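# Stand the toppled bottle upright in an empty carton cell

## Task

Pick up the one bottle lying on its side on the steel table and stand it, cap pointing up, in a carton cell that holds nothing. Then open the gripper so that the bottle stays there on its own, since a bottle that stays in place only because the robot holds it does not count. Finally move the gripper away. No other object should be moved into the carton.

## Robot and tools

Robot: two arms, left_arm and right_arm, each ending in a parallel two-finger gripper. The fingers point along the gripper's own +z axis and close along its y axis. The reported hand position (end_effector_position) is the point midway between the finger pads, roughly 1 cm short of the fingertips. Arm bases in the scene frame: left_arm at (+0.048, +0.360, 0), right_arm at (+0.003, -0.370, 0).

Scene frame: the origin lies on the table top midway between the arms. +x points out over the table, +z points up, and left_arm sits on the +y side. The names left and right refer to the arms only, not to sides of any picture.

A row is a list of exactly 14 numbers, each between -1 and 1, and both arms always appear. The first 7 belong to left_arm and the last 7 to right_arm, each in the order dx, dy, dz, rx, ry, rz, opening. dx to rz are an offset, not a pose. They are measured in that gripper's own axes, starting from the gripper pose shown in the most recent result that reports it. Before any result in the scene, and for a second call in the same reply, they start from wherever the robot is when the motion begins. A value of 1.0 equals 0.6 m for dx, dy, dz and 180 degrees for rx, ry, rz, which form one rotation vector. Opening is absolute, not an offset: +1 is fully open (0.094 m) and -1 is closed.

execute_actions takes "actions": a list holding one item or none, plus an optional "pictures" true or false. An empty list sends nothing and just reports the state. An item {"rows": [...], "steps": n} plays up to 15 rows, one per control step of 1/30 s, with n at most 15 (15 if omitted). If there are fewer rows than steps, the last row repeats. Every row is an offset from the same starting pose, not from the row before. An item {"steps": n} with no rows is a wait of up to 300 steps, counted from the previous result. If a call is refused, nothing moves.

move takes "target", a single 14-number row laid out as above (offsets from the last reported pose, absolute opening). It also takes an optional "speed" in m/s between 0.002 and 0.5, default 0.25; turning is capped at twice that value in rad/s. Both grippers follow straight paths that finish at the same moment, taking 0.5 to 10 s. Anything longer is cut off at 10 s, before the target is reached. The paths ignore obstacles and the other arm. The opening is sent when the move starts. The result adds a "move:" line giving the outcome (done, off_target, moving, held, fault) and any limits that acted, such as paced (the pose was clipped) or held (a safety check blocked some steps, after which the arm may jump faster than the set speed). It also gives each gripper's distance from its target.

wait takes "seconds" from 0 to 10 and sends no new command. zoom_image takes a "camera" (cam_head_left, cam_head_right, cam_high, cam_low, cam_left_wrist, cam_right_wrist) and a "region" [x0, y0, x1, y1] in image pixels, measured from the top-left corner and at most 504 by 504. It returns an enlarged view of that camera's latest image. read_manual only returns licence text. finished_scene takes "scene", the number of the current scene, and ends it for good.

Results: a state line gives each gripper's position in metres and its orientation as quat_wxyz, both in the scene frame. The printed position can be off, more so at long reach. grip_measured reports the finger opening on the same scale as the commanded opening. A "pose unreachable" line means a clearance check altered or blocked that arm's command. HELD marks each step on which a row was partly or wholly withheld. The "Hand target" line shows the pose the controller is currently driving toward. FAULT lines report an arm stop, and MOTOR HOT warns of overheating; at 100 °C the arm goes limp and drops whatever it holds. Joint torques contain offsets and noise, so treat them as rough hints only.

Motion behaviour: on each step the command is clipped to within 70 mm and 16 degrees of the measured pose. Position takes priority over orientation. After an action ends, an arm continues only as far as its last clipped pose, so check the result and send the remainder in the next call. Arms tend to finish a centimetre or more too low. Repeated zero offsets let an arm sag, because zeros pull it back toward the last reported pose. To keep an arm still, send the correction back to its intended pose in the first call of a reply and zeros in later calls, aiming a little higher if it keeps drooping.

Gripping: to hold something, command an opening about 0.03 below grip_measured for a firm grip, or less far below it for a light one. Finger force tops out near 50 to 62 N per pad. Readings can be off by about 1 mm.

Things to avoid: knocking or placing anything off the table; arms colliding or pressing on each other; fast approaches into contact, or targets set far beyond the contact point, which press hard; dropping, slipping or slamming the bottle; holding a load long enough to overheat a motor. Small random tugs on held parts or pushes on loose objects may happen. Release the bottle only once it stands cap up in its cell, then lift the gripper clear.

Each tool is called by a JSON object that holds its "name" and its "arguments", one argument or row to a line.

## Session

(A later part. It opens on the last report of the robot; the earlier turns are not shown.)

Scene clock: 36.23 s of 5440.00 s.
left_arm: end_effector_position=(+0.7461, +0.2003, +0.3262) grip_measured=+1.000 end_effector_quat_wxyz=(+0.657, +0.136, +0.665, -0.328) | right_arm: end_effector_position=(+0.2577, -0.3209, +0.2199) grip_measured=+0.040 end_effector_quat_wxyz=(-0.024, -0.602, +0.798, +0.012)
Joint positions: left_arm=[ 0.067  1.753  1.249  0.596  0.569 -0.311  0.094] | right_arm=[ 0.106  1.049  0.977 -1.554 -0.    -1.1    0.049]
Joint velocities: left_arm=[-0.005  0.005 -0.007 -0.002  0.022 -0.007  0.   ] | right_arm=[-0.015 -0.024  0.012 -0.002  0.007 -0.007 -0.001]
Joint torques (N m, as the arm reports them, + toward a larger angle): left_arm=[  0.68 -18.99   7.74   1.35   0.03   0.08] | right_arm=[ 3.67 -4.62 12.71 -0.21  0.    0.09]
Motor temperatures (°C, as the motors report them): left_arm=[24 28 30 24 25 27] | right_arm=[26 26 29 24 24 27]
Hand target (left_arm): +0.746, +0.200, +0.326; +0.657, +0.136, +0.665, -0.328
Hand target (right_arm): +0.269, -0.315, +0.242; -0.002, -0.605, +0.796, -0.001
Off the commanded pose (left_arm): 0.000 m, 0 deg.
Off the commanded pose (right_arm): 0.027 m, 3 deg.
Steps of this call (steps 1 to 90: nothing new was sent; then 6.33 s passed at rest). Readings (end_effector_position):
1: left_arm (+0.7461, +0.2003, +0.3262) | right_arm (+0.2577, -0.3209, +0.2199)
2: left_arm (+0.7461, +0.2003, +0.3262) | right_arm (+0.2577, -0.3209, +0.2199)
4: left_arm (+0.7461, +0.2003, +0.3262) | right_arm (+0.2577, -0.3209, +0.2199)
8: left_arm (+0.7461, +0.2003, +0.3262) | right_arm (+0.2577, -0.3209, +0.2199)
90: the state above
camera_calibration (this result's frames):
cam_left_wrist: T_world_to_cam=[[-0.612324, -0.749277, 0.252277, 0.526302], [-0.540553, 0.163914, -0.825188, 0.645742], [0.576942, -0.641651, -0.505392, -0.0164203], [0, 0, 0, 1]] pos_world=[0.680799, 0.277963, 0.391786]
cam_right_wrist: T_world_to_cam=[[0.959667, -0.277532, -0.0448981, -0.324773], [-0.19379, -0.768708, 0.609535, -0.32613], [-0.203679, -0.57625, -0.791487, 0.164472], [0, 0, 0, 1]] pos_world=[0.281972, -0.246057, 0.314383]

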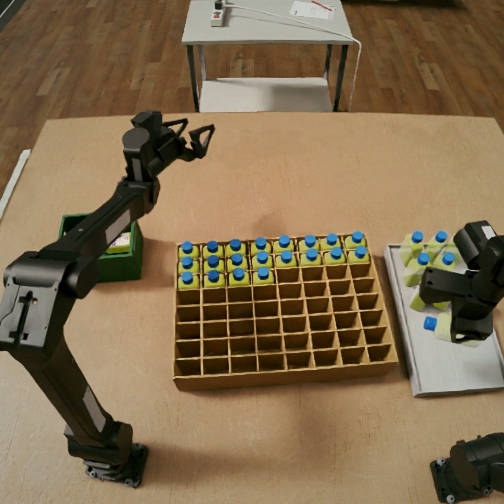

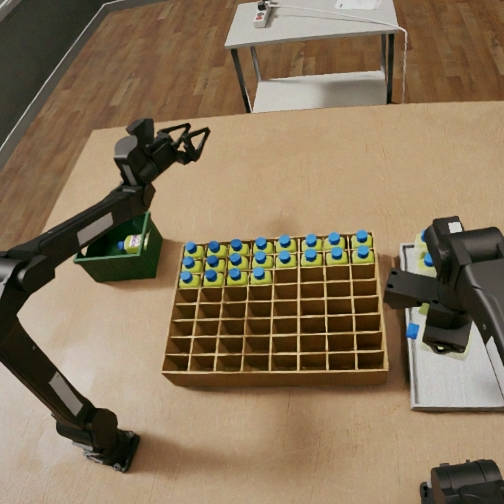

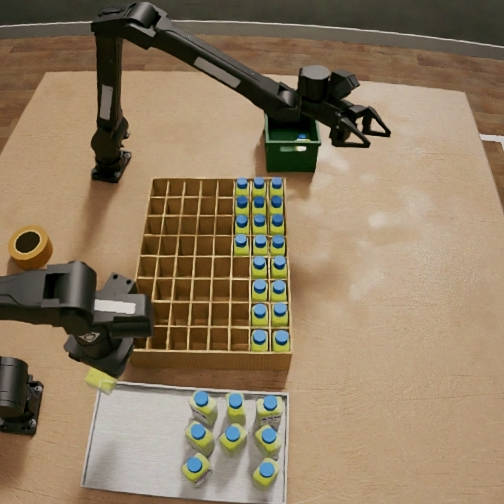

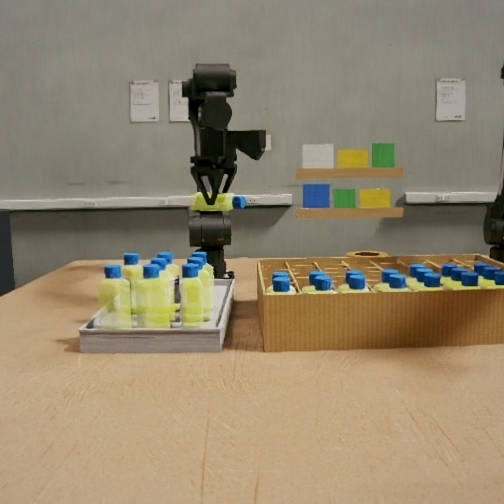

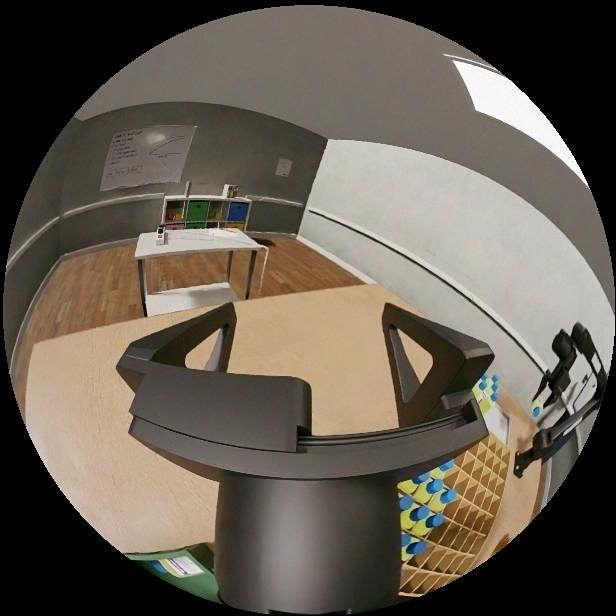

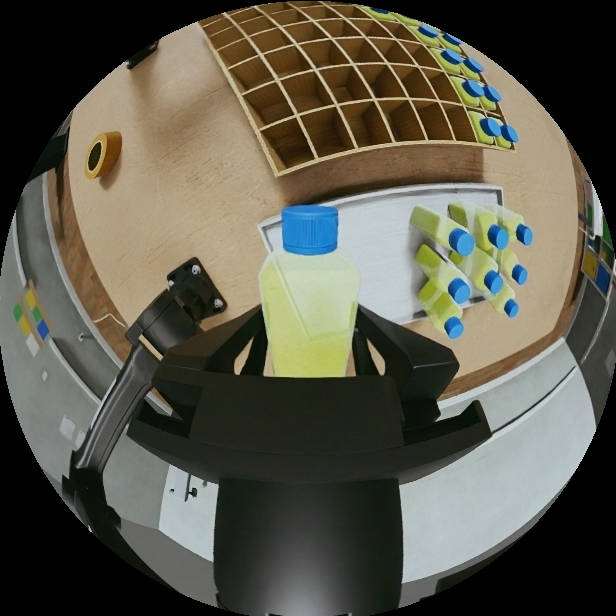

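{"name": "move", "arguments": {
  "target": [0,0,0,0,0,0,1,-0.57,0.30,-0.08,0,-0.51,0,0.0],
  "speed": 0.3
}}

Scene clock: 45.17 s of 5440.00 s.
left_arm: end_effector_position=(+0.7461, +0.2003, +0.3262) grip_measured=+1.000 end_effector_quat_wxyz=(+0.657, +0.136, +0.665, -0.328) | right_arm: end_effector_position=(+0.1840, +0.0572, +0.2556) grip_measured=+0.024 end_effector_quat_wxyz=(+0.548, -0.420, +0.584, +0.427)
Joint positions: left_arm=[ 0.067  1.753  1.249  0.596  0.569 -0.311  0.094] | right_arm=[ 1.017  1.128  0.457  0.635 -0.181  0.032  0.048]
Joint velocities: left_arm=[-0.015 -0.005  0.002 -0.007  0.066  0.037  0.   ] | right_arm=[-0.005 -0.005 -0.017  0.002 -0.066 -0.037  0.001]
Joint torques (N m, as the arm reports them, + toward a larger angle): left_arm=[  0.55 -18.79   7.81   1.37   0.     0.08] | right_arm=[ 3.16 -5.01  8.07  2.59  0.09  0.07]
Motor temperatures (°C, as the motors report them): left_arm=[24 29 30 24 25 27] | right_arm=[26 26 29 24 24 27]
Hand target (left_arm): +0.746, +0.200, +0.326; +0.657, +0.136, +0.665, -0.328
Hand target (right_arm): +0.180, +0.059, +0.266; +0.556, -0.414, +0.573, +0.438
Off the commanded pose (left_arm): 0.000 m, 0 deg.
Off the commanded pose (right_arm): 0.013 m, 2 deg.
After step 130, 1.33 s passed at rest.
move: off_target (right_arm)
camera_calibration (this result's frames):
cam_left_wrist: T_world_to_cam=[[-0.612324, -0.749277, 0.252277, 0.526302], [-0.540553, 0.163914, -0.825188, 0.645742], [0.576942, -0.641651, -0.505392, -0.0164203], [0, 0, 0, 1]] pos_world=[0.680799, 0.277963, 0.391786]
cam_right_wrist: T_world_to_cam=[[0.957236, -0.28627, -0.041808, -0.147356], [-0.208641, -0.582979, -0.785242, 0.277106], [0.200418, 0.760385, -0.617776, 0.200358], [0, 0, 0, 1]] pos_world=[0.158715, -0.0329863, 0.335211]

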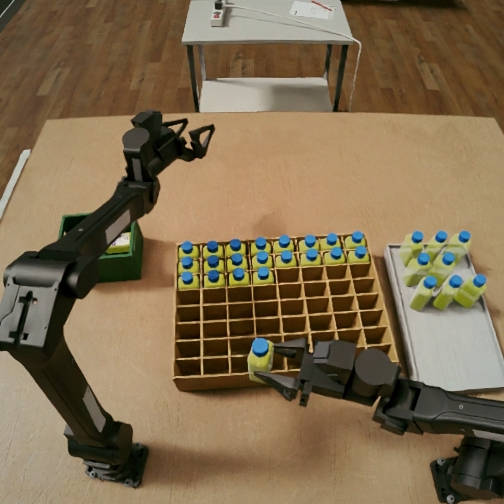

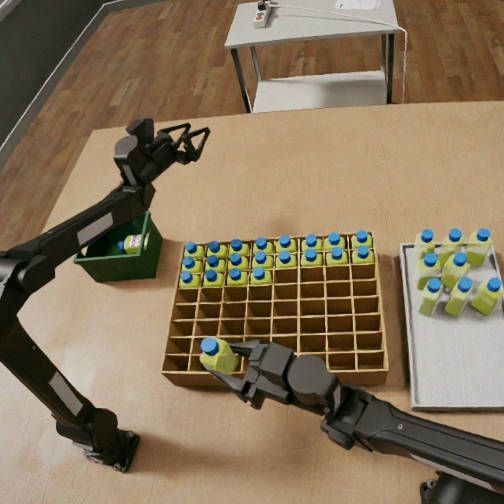

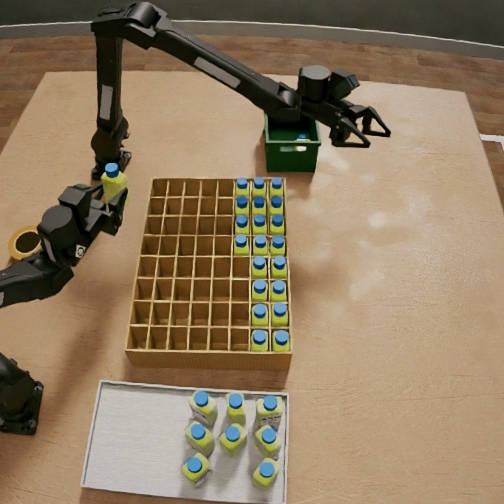

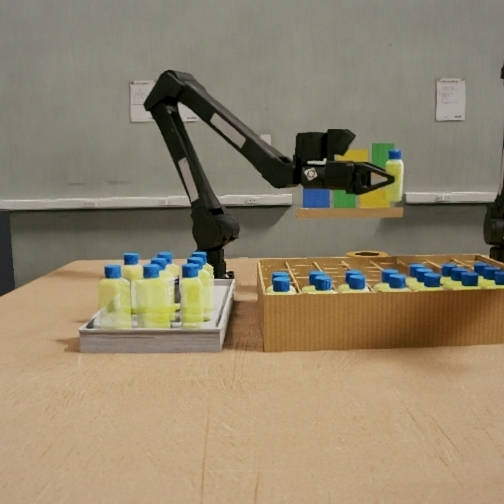

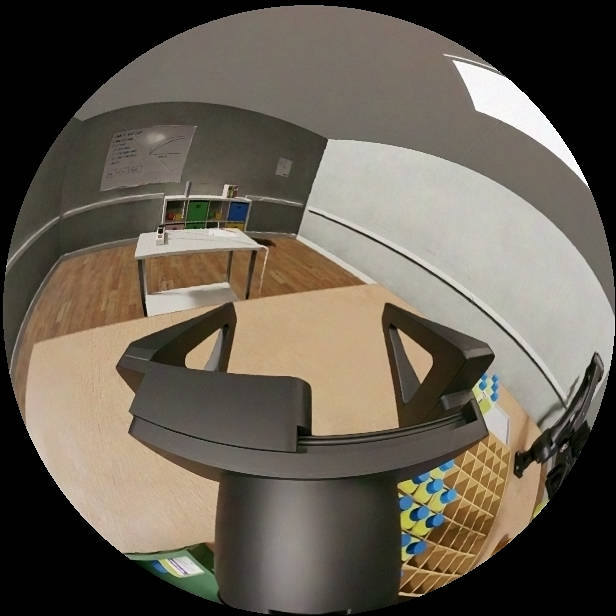

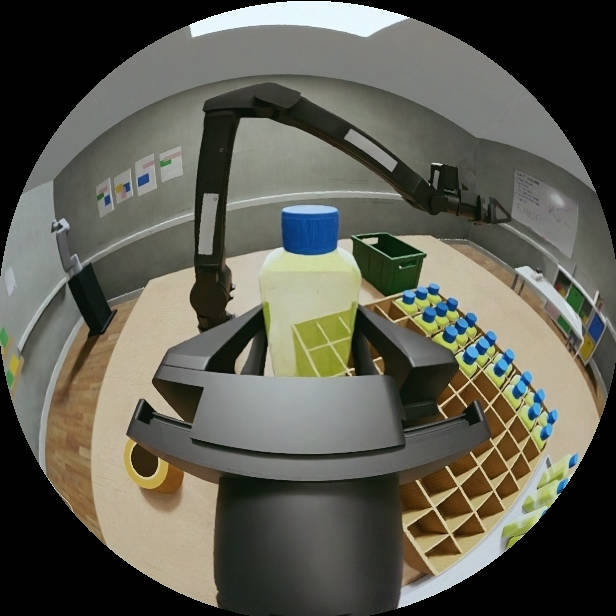

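{"name": "move", "arguments": {
  "target": [0,0,0,0,0,0,1,0.25,0.15,0.07,0,-0.02,0,0.0],
  "speed": 0.2
}}

{"name": "move", "arguments": {
  "target": [0,0,0,0,0,0,1,0.09,0,0.03,0,0,0,0.0],
  "speed": 0.05
}}

Scene clock: 51.40 s of 5440.00 s.
left_arm: end_effector_position=(+0.7461, +0.2003, +0.3262) grip_measured=+1.000 end_effector_quat_wxyz=(+0.657, +0.136, +0.665, -0.328) | right_arm: end_effector_position=(+0.1045, +0.1062, +0.0853) grip_measured=+0.024 end_effector_quat_wxyz=(+0.550, -0.423, +0.586, +0.420)
Joint positions: left_arm=[ 0.067  1.753  1.249  0.596  0.569 -0.311  0.094] | right_arm=[1.32  1.855 0.413 1.398 0.13  0.033 0.048]
Joint velocities: left_arm=[-0.005 -0.005 -0.007  0.012  0.037  0.007  0.   ] | right_arm=[-0.015 -0.005 -0.007 -0.012  0.11   0.037 -0.001]
Joint torques (N m, as the arm reports them, + toward a larger angle): left_arm=[  0.27 -19.14   7.83   1.28   0.01   0.08] | right_arm=[  3.29 -10.03   5.17   2.46   0.1   -0.04]
Motor temperatures (°C, as the motors report them): left_arm=[24 29 30 24 25 27] | right_arm=[26 26 28 25 24 27]
Hand target (left_arm): +0.746, +0.200, +0.326; +0.657, +0.136, +0.665, -0.328
Hand target (right_arm): +0.103, +0.119, +0.107; +0.567, -0.408, +0.566, +0.439
Off the commanded pose (left_arm): 0.000 m, 0 deg.
Off the commanded pose (right_arm): 0.026 m, 4 deg.
After step 90, 1.73 s passed at rest.
move: off_target (right_arm)
camera_calibration (this result's frames):
cam_left_wrist: T_world_to_cam=[[-0.612324, -0.749277, 0.252277, 0.526302], [-0.540553, 0.163914, -0.825188, 0.645742], [0.576942, -0.641651, -0.505392, -0.0164203], [0, 0, 0, 1]] pos_world=[0.680799, 0.277963, 0.391786]
cam_right_wrist: T_world_to_cam=[[0.955385, -0.293783, -0.0305249, -0.0643409], [-0.206479, -0.590402, -0.780251, 0.155466], [0.211203, 0.751743, -0.624721, 0.0742302], [0, 0, 0, 1]] pos_world=[0.0778932, 0.0170829, 0.165711]

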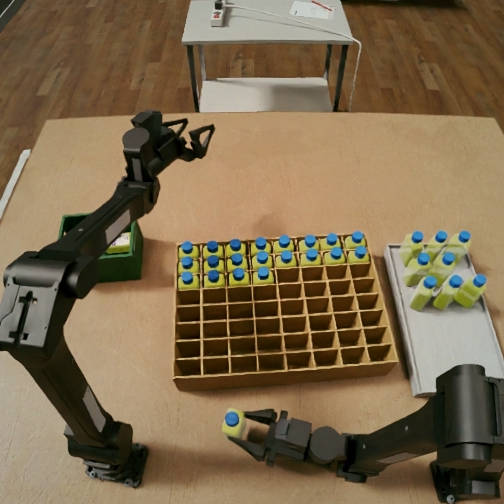

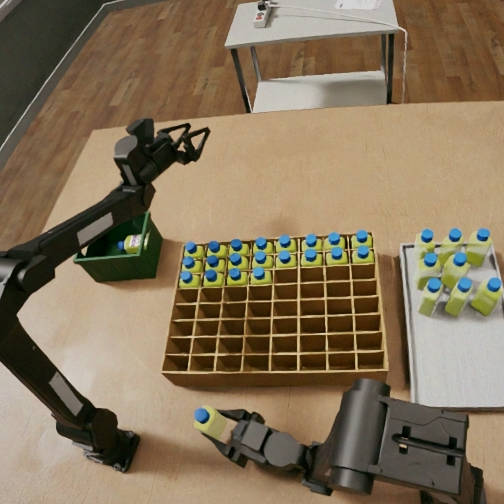

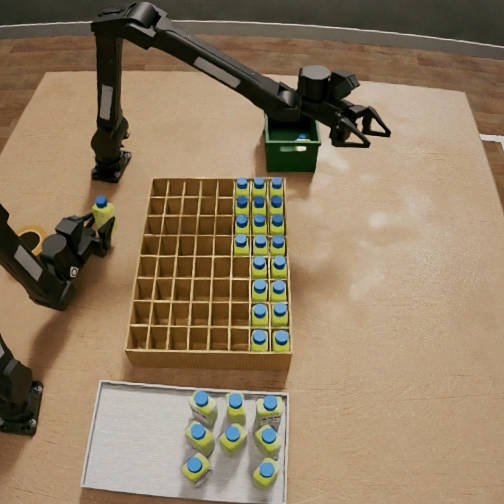

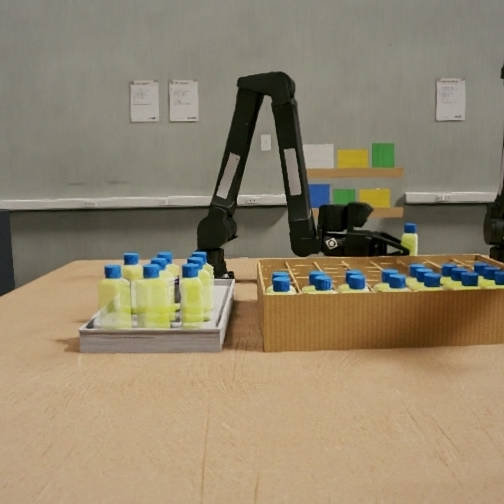

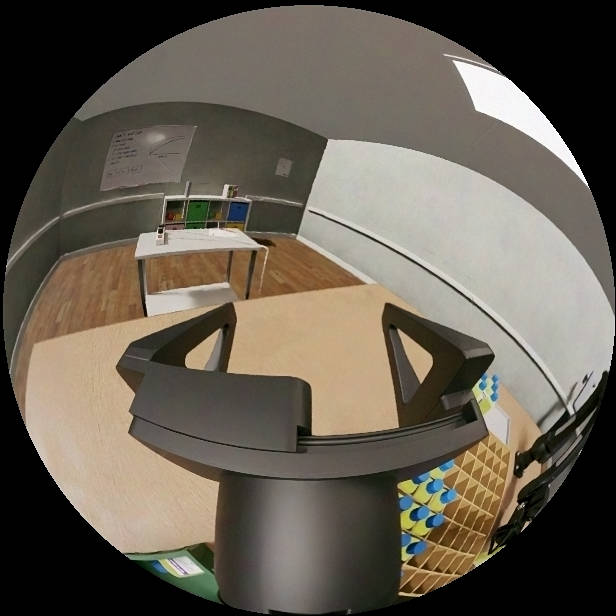

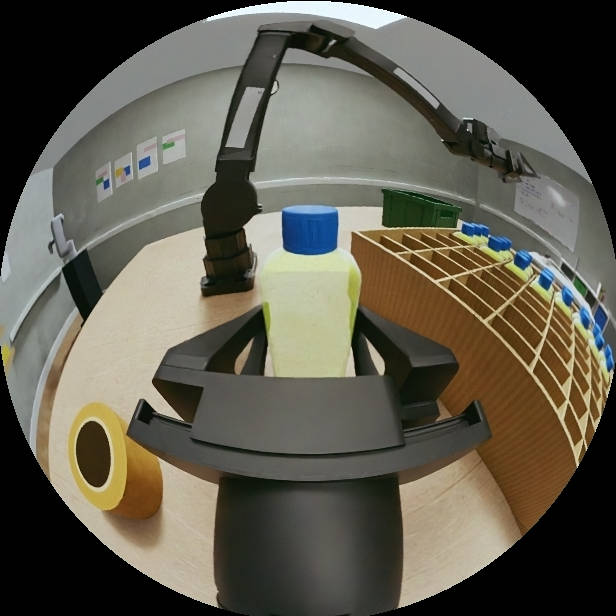

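Scene clock: 52.80 s of 5440.00 s.
left_arm: end_effector_position=(+0.7461, +0.2003, +0.3262) grip_measured=+1.000 end_effector_quat_wxyz=(+0.657, +0.136, +0.665, -0.328) | right_arm: end_effector_position=(+0.1070, +0.1211, +0.0446) grip_measured=+0.024 end_effector_quat_wxyz=(+0.555, -0.417, +0.580, +0.426)
Joint positions: left_arm=[ 0.067  1.753  1.249  0.596  0.569 -0.311  0.094] | right_arm=[1.32  2.065 0.483 1.561 0.13  0.033 0.048]
Joint velocities: left_arm=[-0.005 -0.015 -0.007 -0.017  0.022  0.022  0.   ] | right_arm=[-0.015 -0.005  0.007  0.007  0.022  0.037  0.001]
Joint torques (N m, as the arm reports them, + toward a larger angle): left_arm=[  0.86 -19.32   7.89   1.32   0.03   0.07] | right_arm=[ 2.36 -7.99  2.23  1.38 -0.15 -0.01]
Motor temperatures (°C, as the motors report them): left_arm=[24 29 30 24 25 27] | right_arm=[26 26 28 25 24 27]
Hand target (left_arm): +0.746, +0.200, +0.326; +0.657, +0.136, +0.665, -0.328
Hand target (right_arm): +0.108, +0.121, +0.031; +0.549, -0.423, +0.586, +0.420
Off the commanded pose (left_arm): 0.000 m, 0 deg.
Off the commanded pose (right_arm): 0.014 m, 1 deg.
move: off_target (right_arm)
camera_calibration (this result's frames):
cam_left_wrist: T_world_to_cam=[[-0.612324, -0.749277, 0.252277, 0.526302], [-0.540553, 0.163914, -0.825188, 0.645742], [0.576942, -0.641651, -0.505392, -0.0164203], [0, 0, 0, 1]] pos_world=[0.680799, 0.277963, 0.391786]
cam_right_wrist: T_world_to_cam=[[0.955506, -0.293046, -0.0336459, -0.063513], [-0.2035, -0.572324, -0.794376, 0.131142], [0.213533, 0.765878, -0.606494, 0.0342922], [0, 0, 0, 1]] pos_world=[0.080052, 0.0301799, 0.122837]

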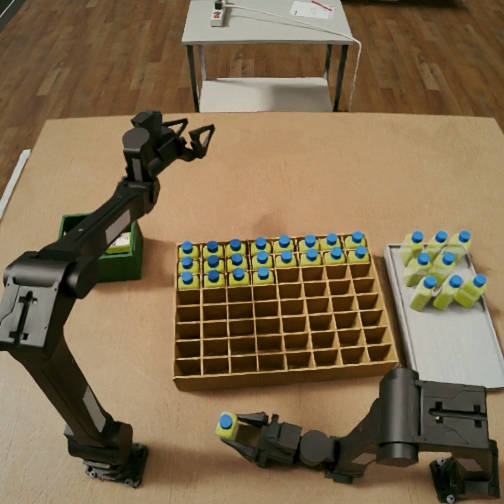

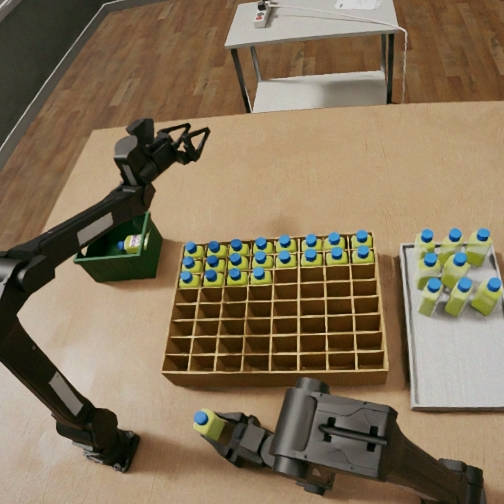

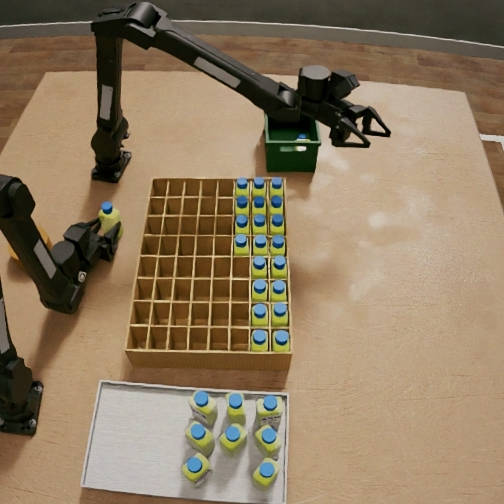

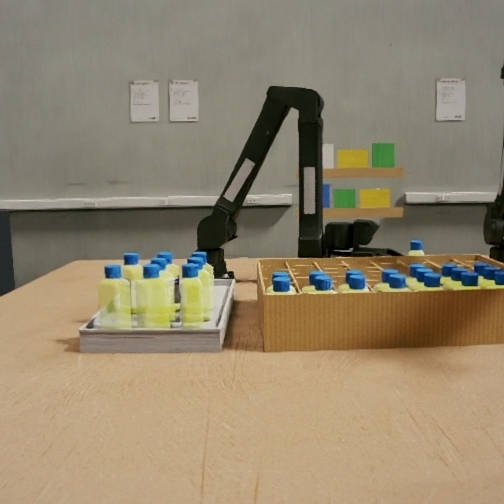

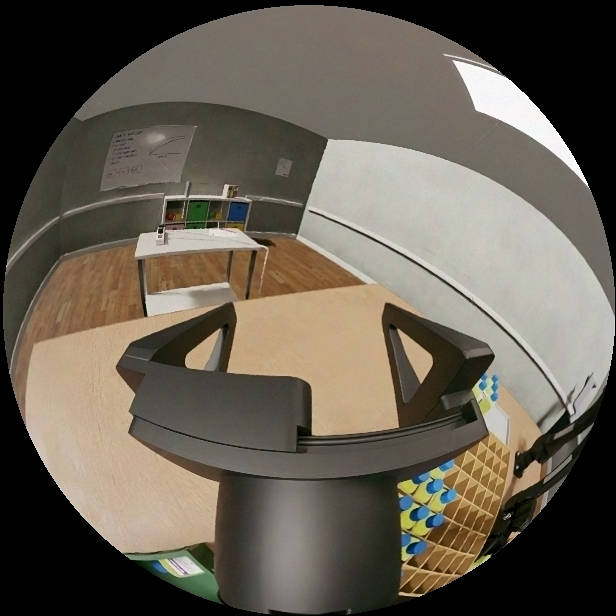

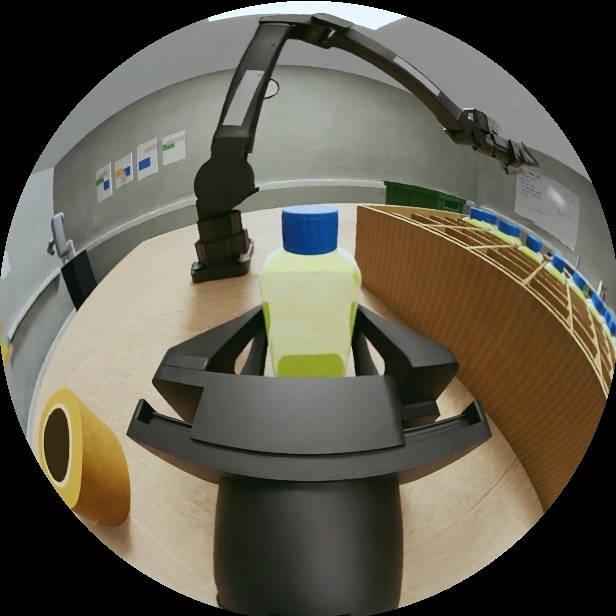

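{"name": "move", "arguments": {
  "target": [0,0,0,0,0,0,1,0,0,0,0,0,0,1]
}}

{"name": "move", "arguments": {
  "target": [0,0,0,0,0,0,1,-0.05,0,-0.15,0,0,0,1],
  "speed": 0.15
}}

Scene clock: 55.23 s of 5440.00 s.
left_arm: end_effector_position=(+0.7461, +0.2003, +0.3262) grip_measured=+1.000 end_effector_quat_wxyz=(+0.657, +0.136, +0.665, -0.328) | right_arm: end_effector_position=(+0.1070, +0.1211, +0.0446) grip_measured=+1.000 end_effector_quat_wxyz=(+0.555, -0.417, +0.580, +0.426)
Joint positions: left_arm=[ 0.067  1.753  1.249  0.596  0.569 -0.311  0.094] | right_arm=[1.32  2.065 0.483 1.561 0.13  0.033 0.094]
Joint velocities: left_arm=[-0.015 -0.015  0.007 -0.017 -0.022 -0.022  0.   ] | right_arm=[-0.015  0.005  0.002 -0.012  0.007 -0.007  0.   ]
Joint torques (N m, as the arm reports them, + toward a larger angle): left_arm=[  0.53 -19.19   7.86   1.37   0.03   0.08] | right_arm=[  2.41 -10.95   1.83   1.5   -0.06  -0.02]
Motor temperatures (°C, as the motors report them): left_arm=[24 29 30 24 25 27] | right_arm=[26 27 27 25 24 27]
Hand target (left_arm): +0.746, +0.200, +0.326; +0.657, +0.136, +0.665, -0.328
Hand target (right_arm): +0.107, +0.121, +0.045; +0.555, -0.417, +0.580, +0.426
Off the commanded pose (left_arm): 0.000 m, 0 deg.
Off the commanded pose (right_arm): 0.000 m, 0 deg.
move: done
camera_calibration (this result's frames):
cam_left_wrist: T_world_to_cam=[[-0.612324, -0.749277, 0.252277, 0.526302], [-0.540553, 0.163914, -0.825188, 0.645742], [0.576942, -0.641651, -0.505392, -0.0164203], [0, 0, 0, 1]] pos_world=[0.680799, 0.277963, 0.391786]
cam_right_wrist: T_world_to_cam=[[0.955506, -0.293046, -0.0336459, -0.063513], [-0.2035, -0.572324, -0.794376, 0.131142], [0.213533, 0.765878, -0.606494, 0.0342922], [0, 0, 0, 1]] pos_world=[0.080052, 0.0301799, 0.122837]

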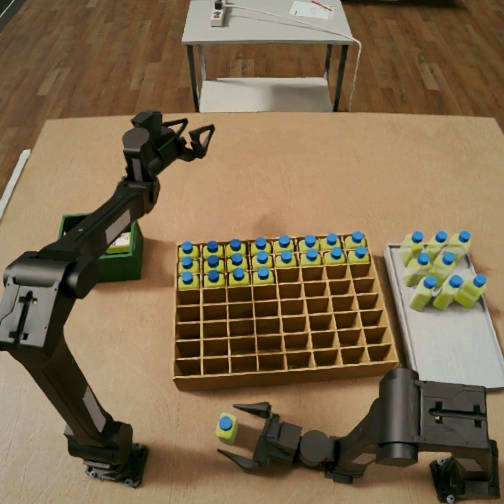

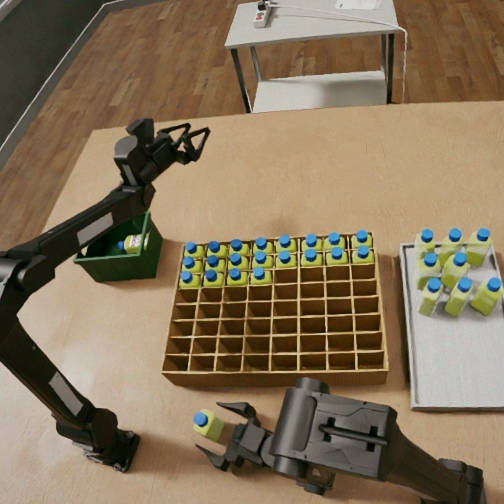

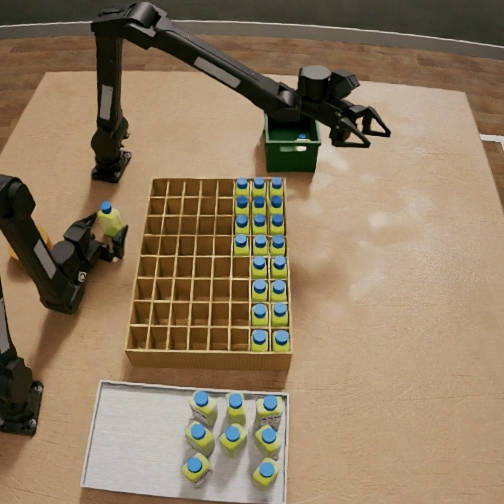

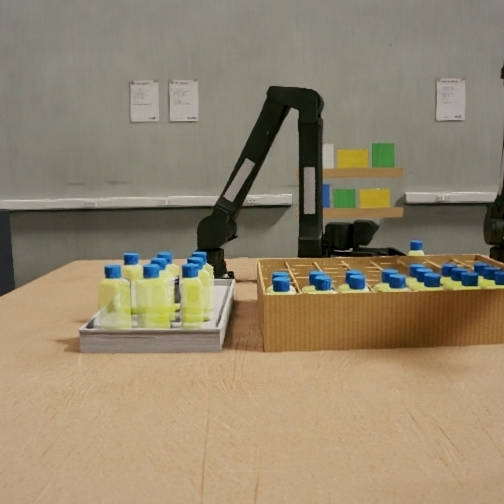

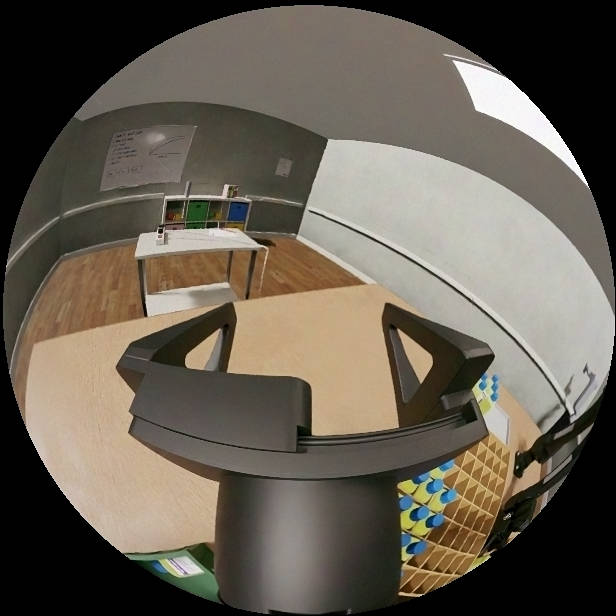

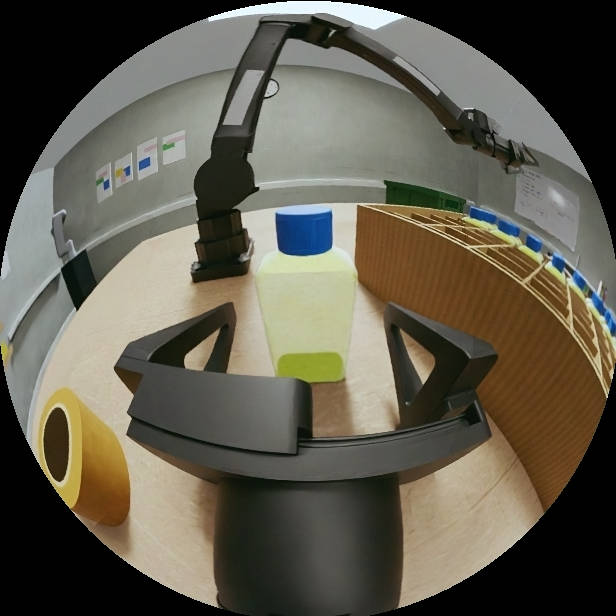

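Scene clock: 56.23 s of 5440.00 s.
left_arm: end_effector_position=(+0.7461, +0.2003, +0.3262) grip_measured=+1.000 end_effector_quat_wxyz=(+0.657, +0.136, +0.665, -0.328) | right_arm: end_effector_position=(+0.0878, +0.0345, +0.0690) grip_measured=+1.000 end_effector_quat_wxyz=(+0.541, -0.430, +0.599, +0.404)
Joint positions: left_arm=[ 0.067  1.753  1.249  0.596  0.569 -0.311  0.094] | right_arm=[1.349 1.875 0.225 1.561 0.172 0.034 0.094]
Joint velocities: left_arm=[-0.005 -0.015 -0.002 -0.002 -0.022 -0.022  0.   ] | right_arm=[-0.015 -0.005 -0.002 -0.002 -0.051  0.022  0.   ]
Joint torques (N m, as the arm reports them, + toward a larger angle): left_arm=[  0.49 -19.13   7.87   1.33   0.03   0.09] | right_arm=[ 3.75 -9.42  1.    1.82  0.1   0.1 ]
Motor temperatures (°C, as the motors report them): left_arm=[24 29 30 24 25 27] | right_arm=[26 27 27 25 24 27]
Hand target (left_arm): +0.746, +0.200, +0.326; +0.657, +0.136, +0.665, -0.328
Hand target (right_arm): +0.082, +0.035, +0.077; +0.543, -0.426, +0.593, +0.415
Off the commanded pose (left_arm): 0.000 m, 0 deg.
Off the commanded pose (right_arm): 0.009 m, 4 deg.
joint sent to its limit (right arm) — the command would take joint 4 (wrist pitch) past its upper limit, so that joint was sent only as far as its limit.
move: off_target (right_arm)
camera_calibration (this result's frames):
cam_left_wrist: T_world_to_cam=[[-0.612324, -0.749277, 0.252277, 0.526302], [-0.540553, 0.163914, -0.825188, 0.645742], [0.576942, -0.641651, -0.505392, -0.0164203], [0, 0, 0, 1]] pos_world=[0.680799, 0.277963, 0.391786]
cam_right_wrist: T_world_to_cam=[[0.951259, -0.307644, -0.0214965, -0.0697715], [-0.218101, -0.621828, -0.752171, 0.0971392], [0.218034, 0.720198, -0.658617, 0.124267], [0, 0, 0, 1]] pos_world=[0.0604627, -0.0505574, 0.15341]

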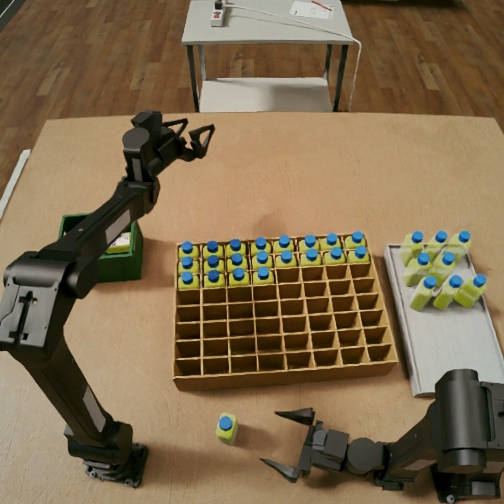

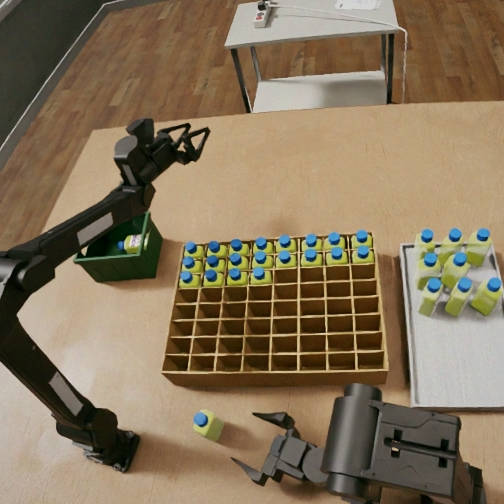

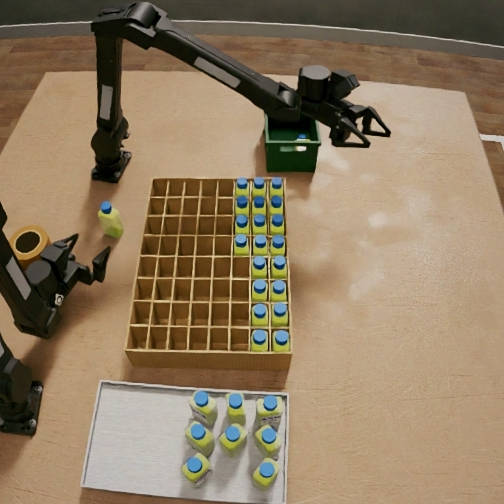

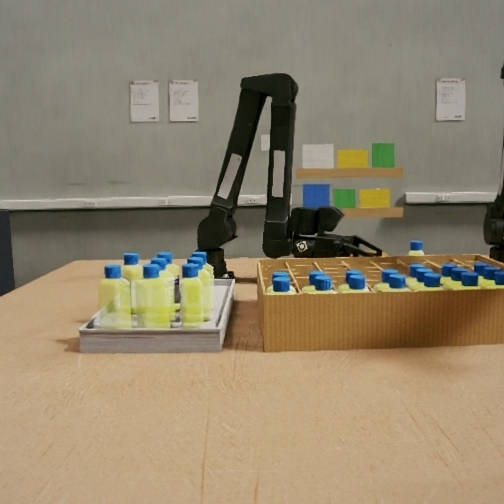

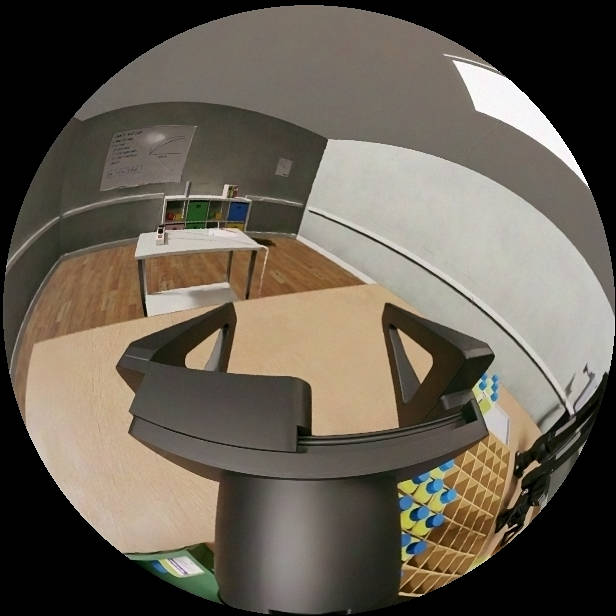

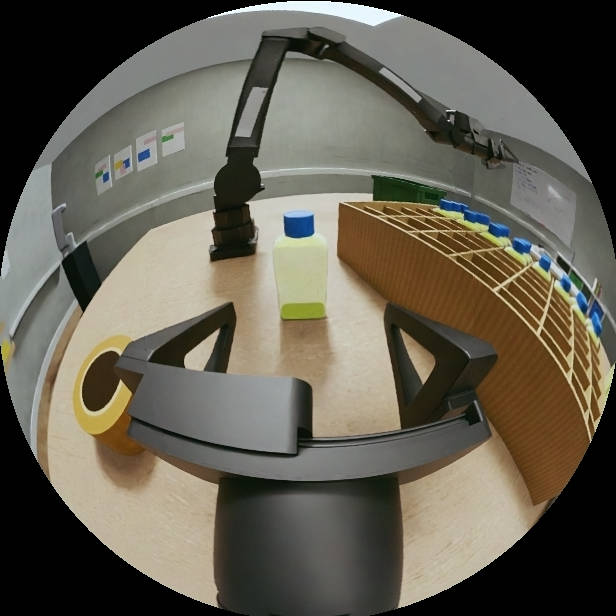

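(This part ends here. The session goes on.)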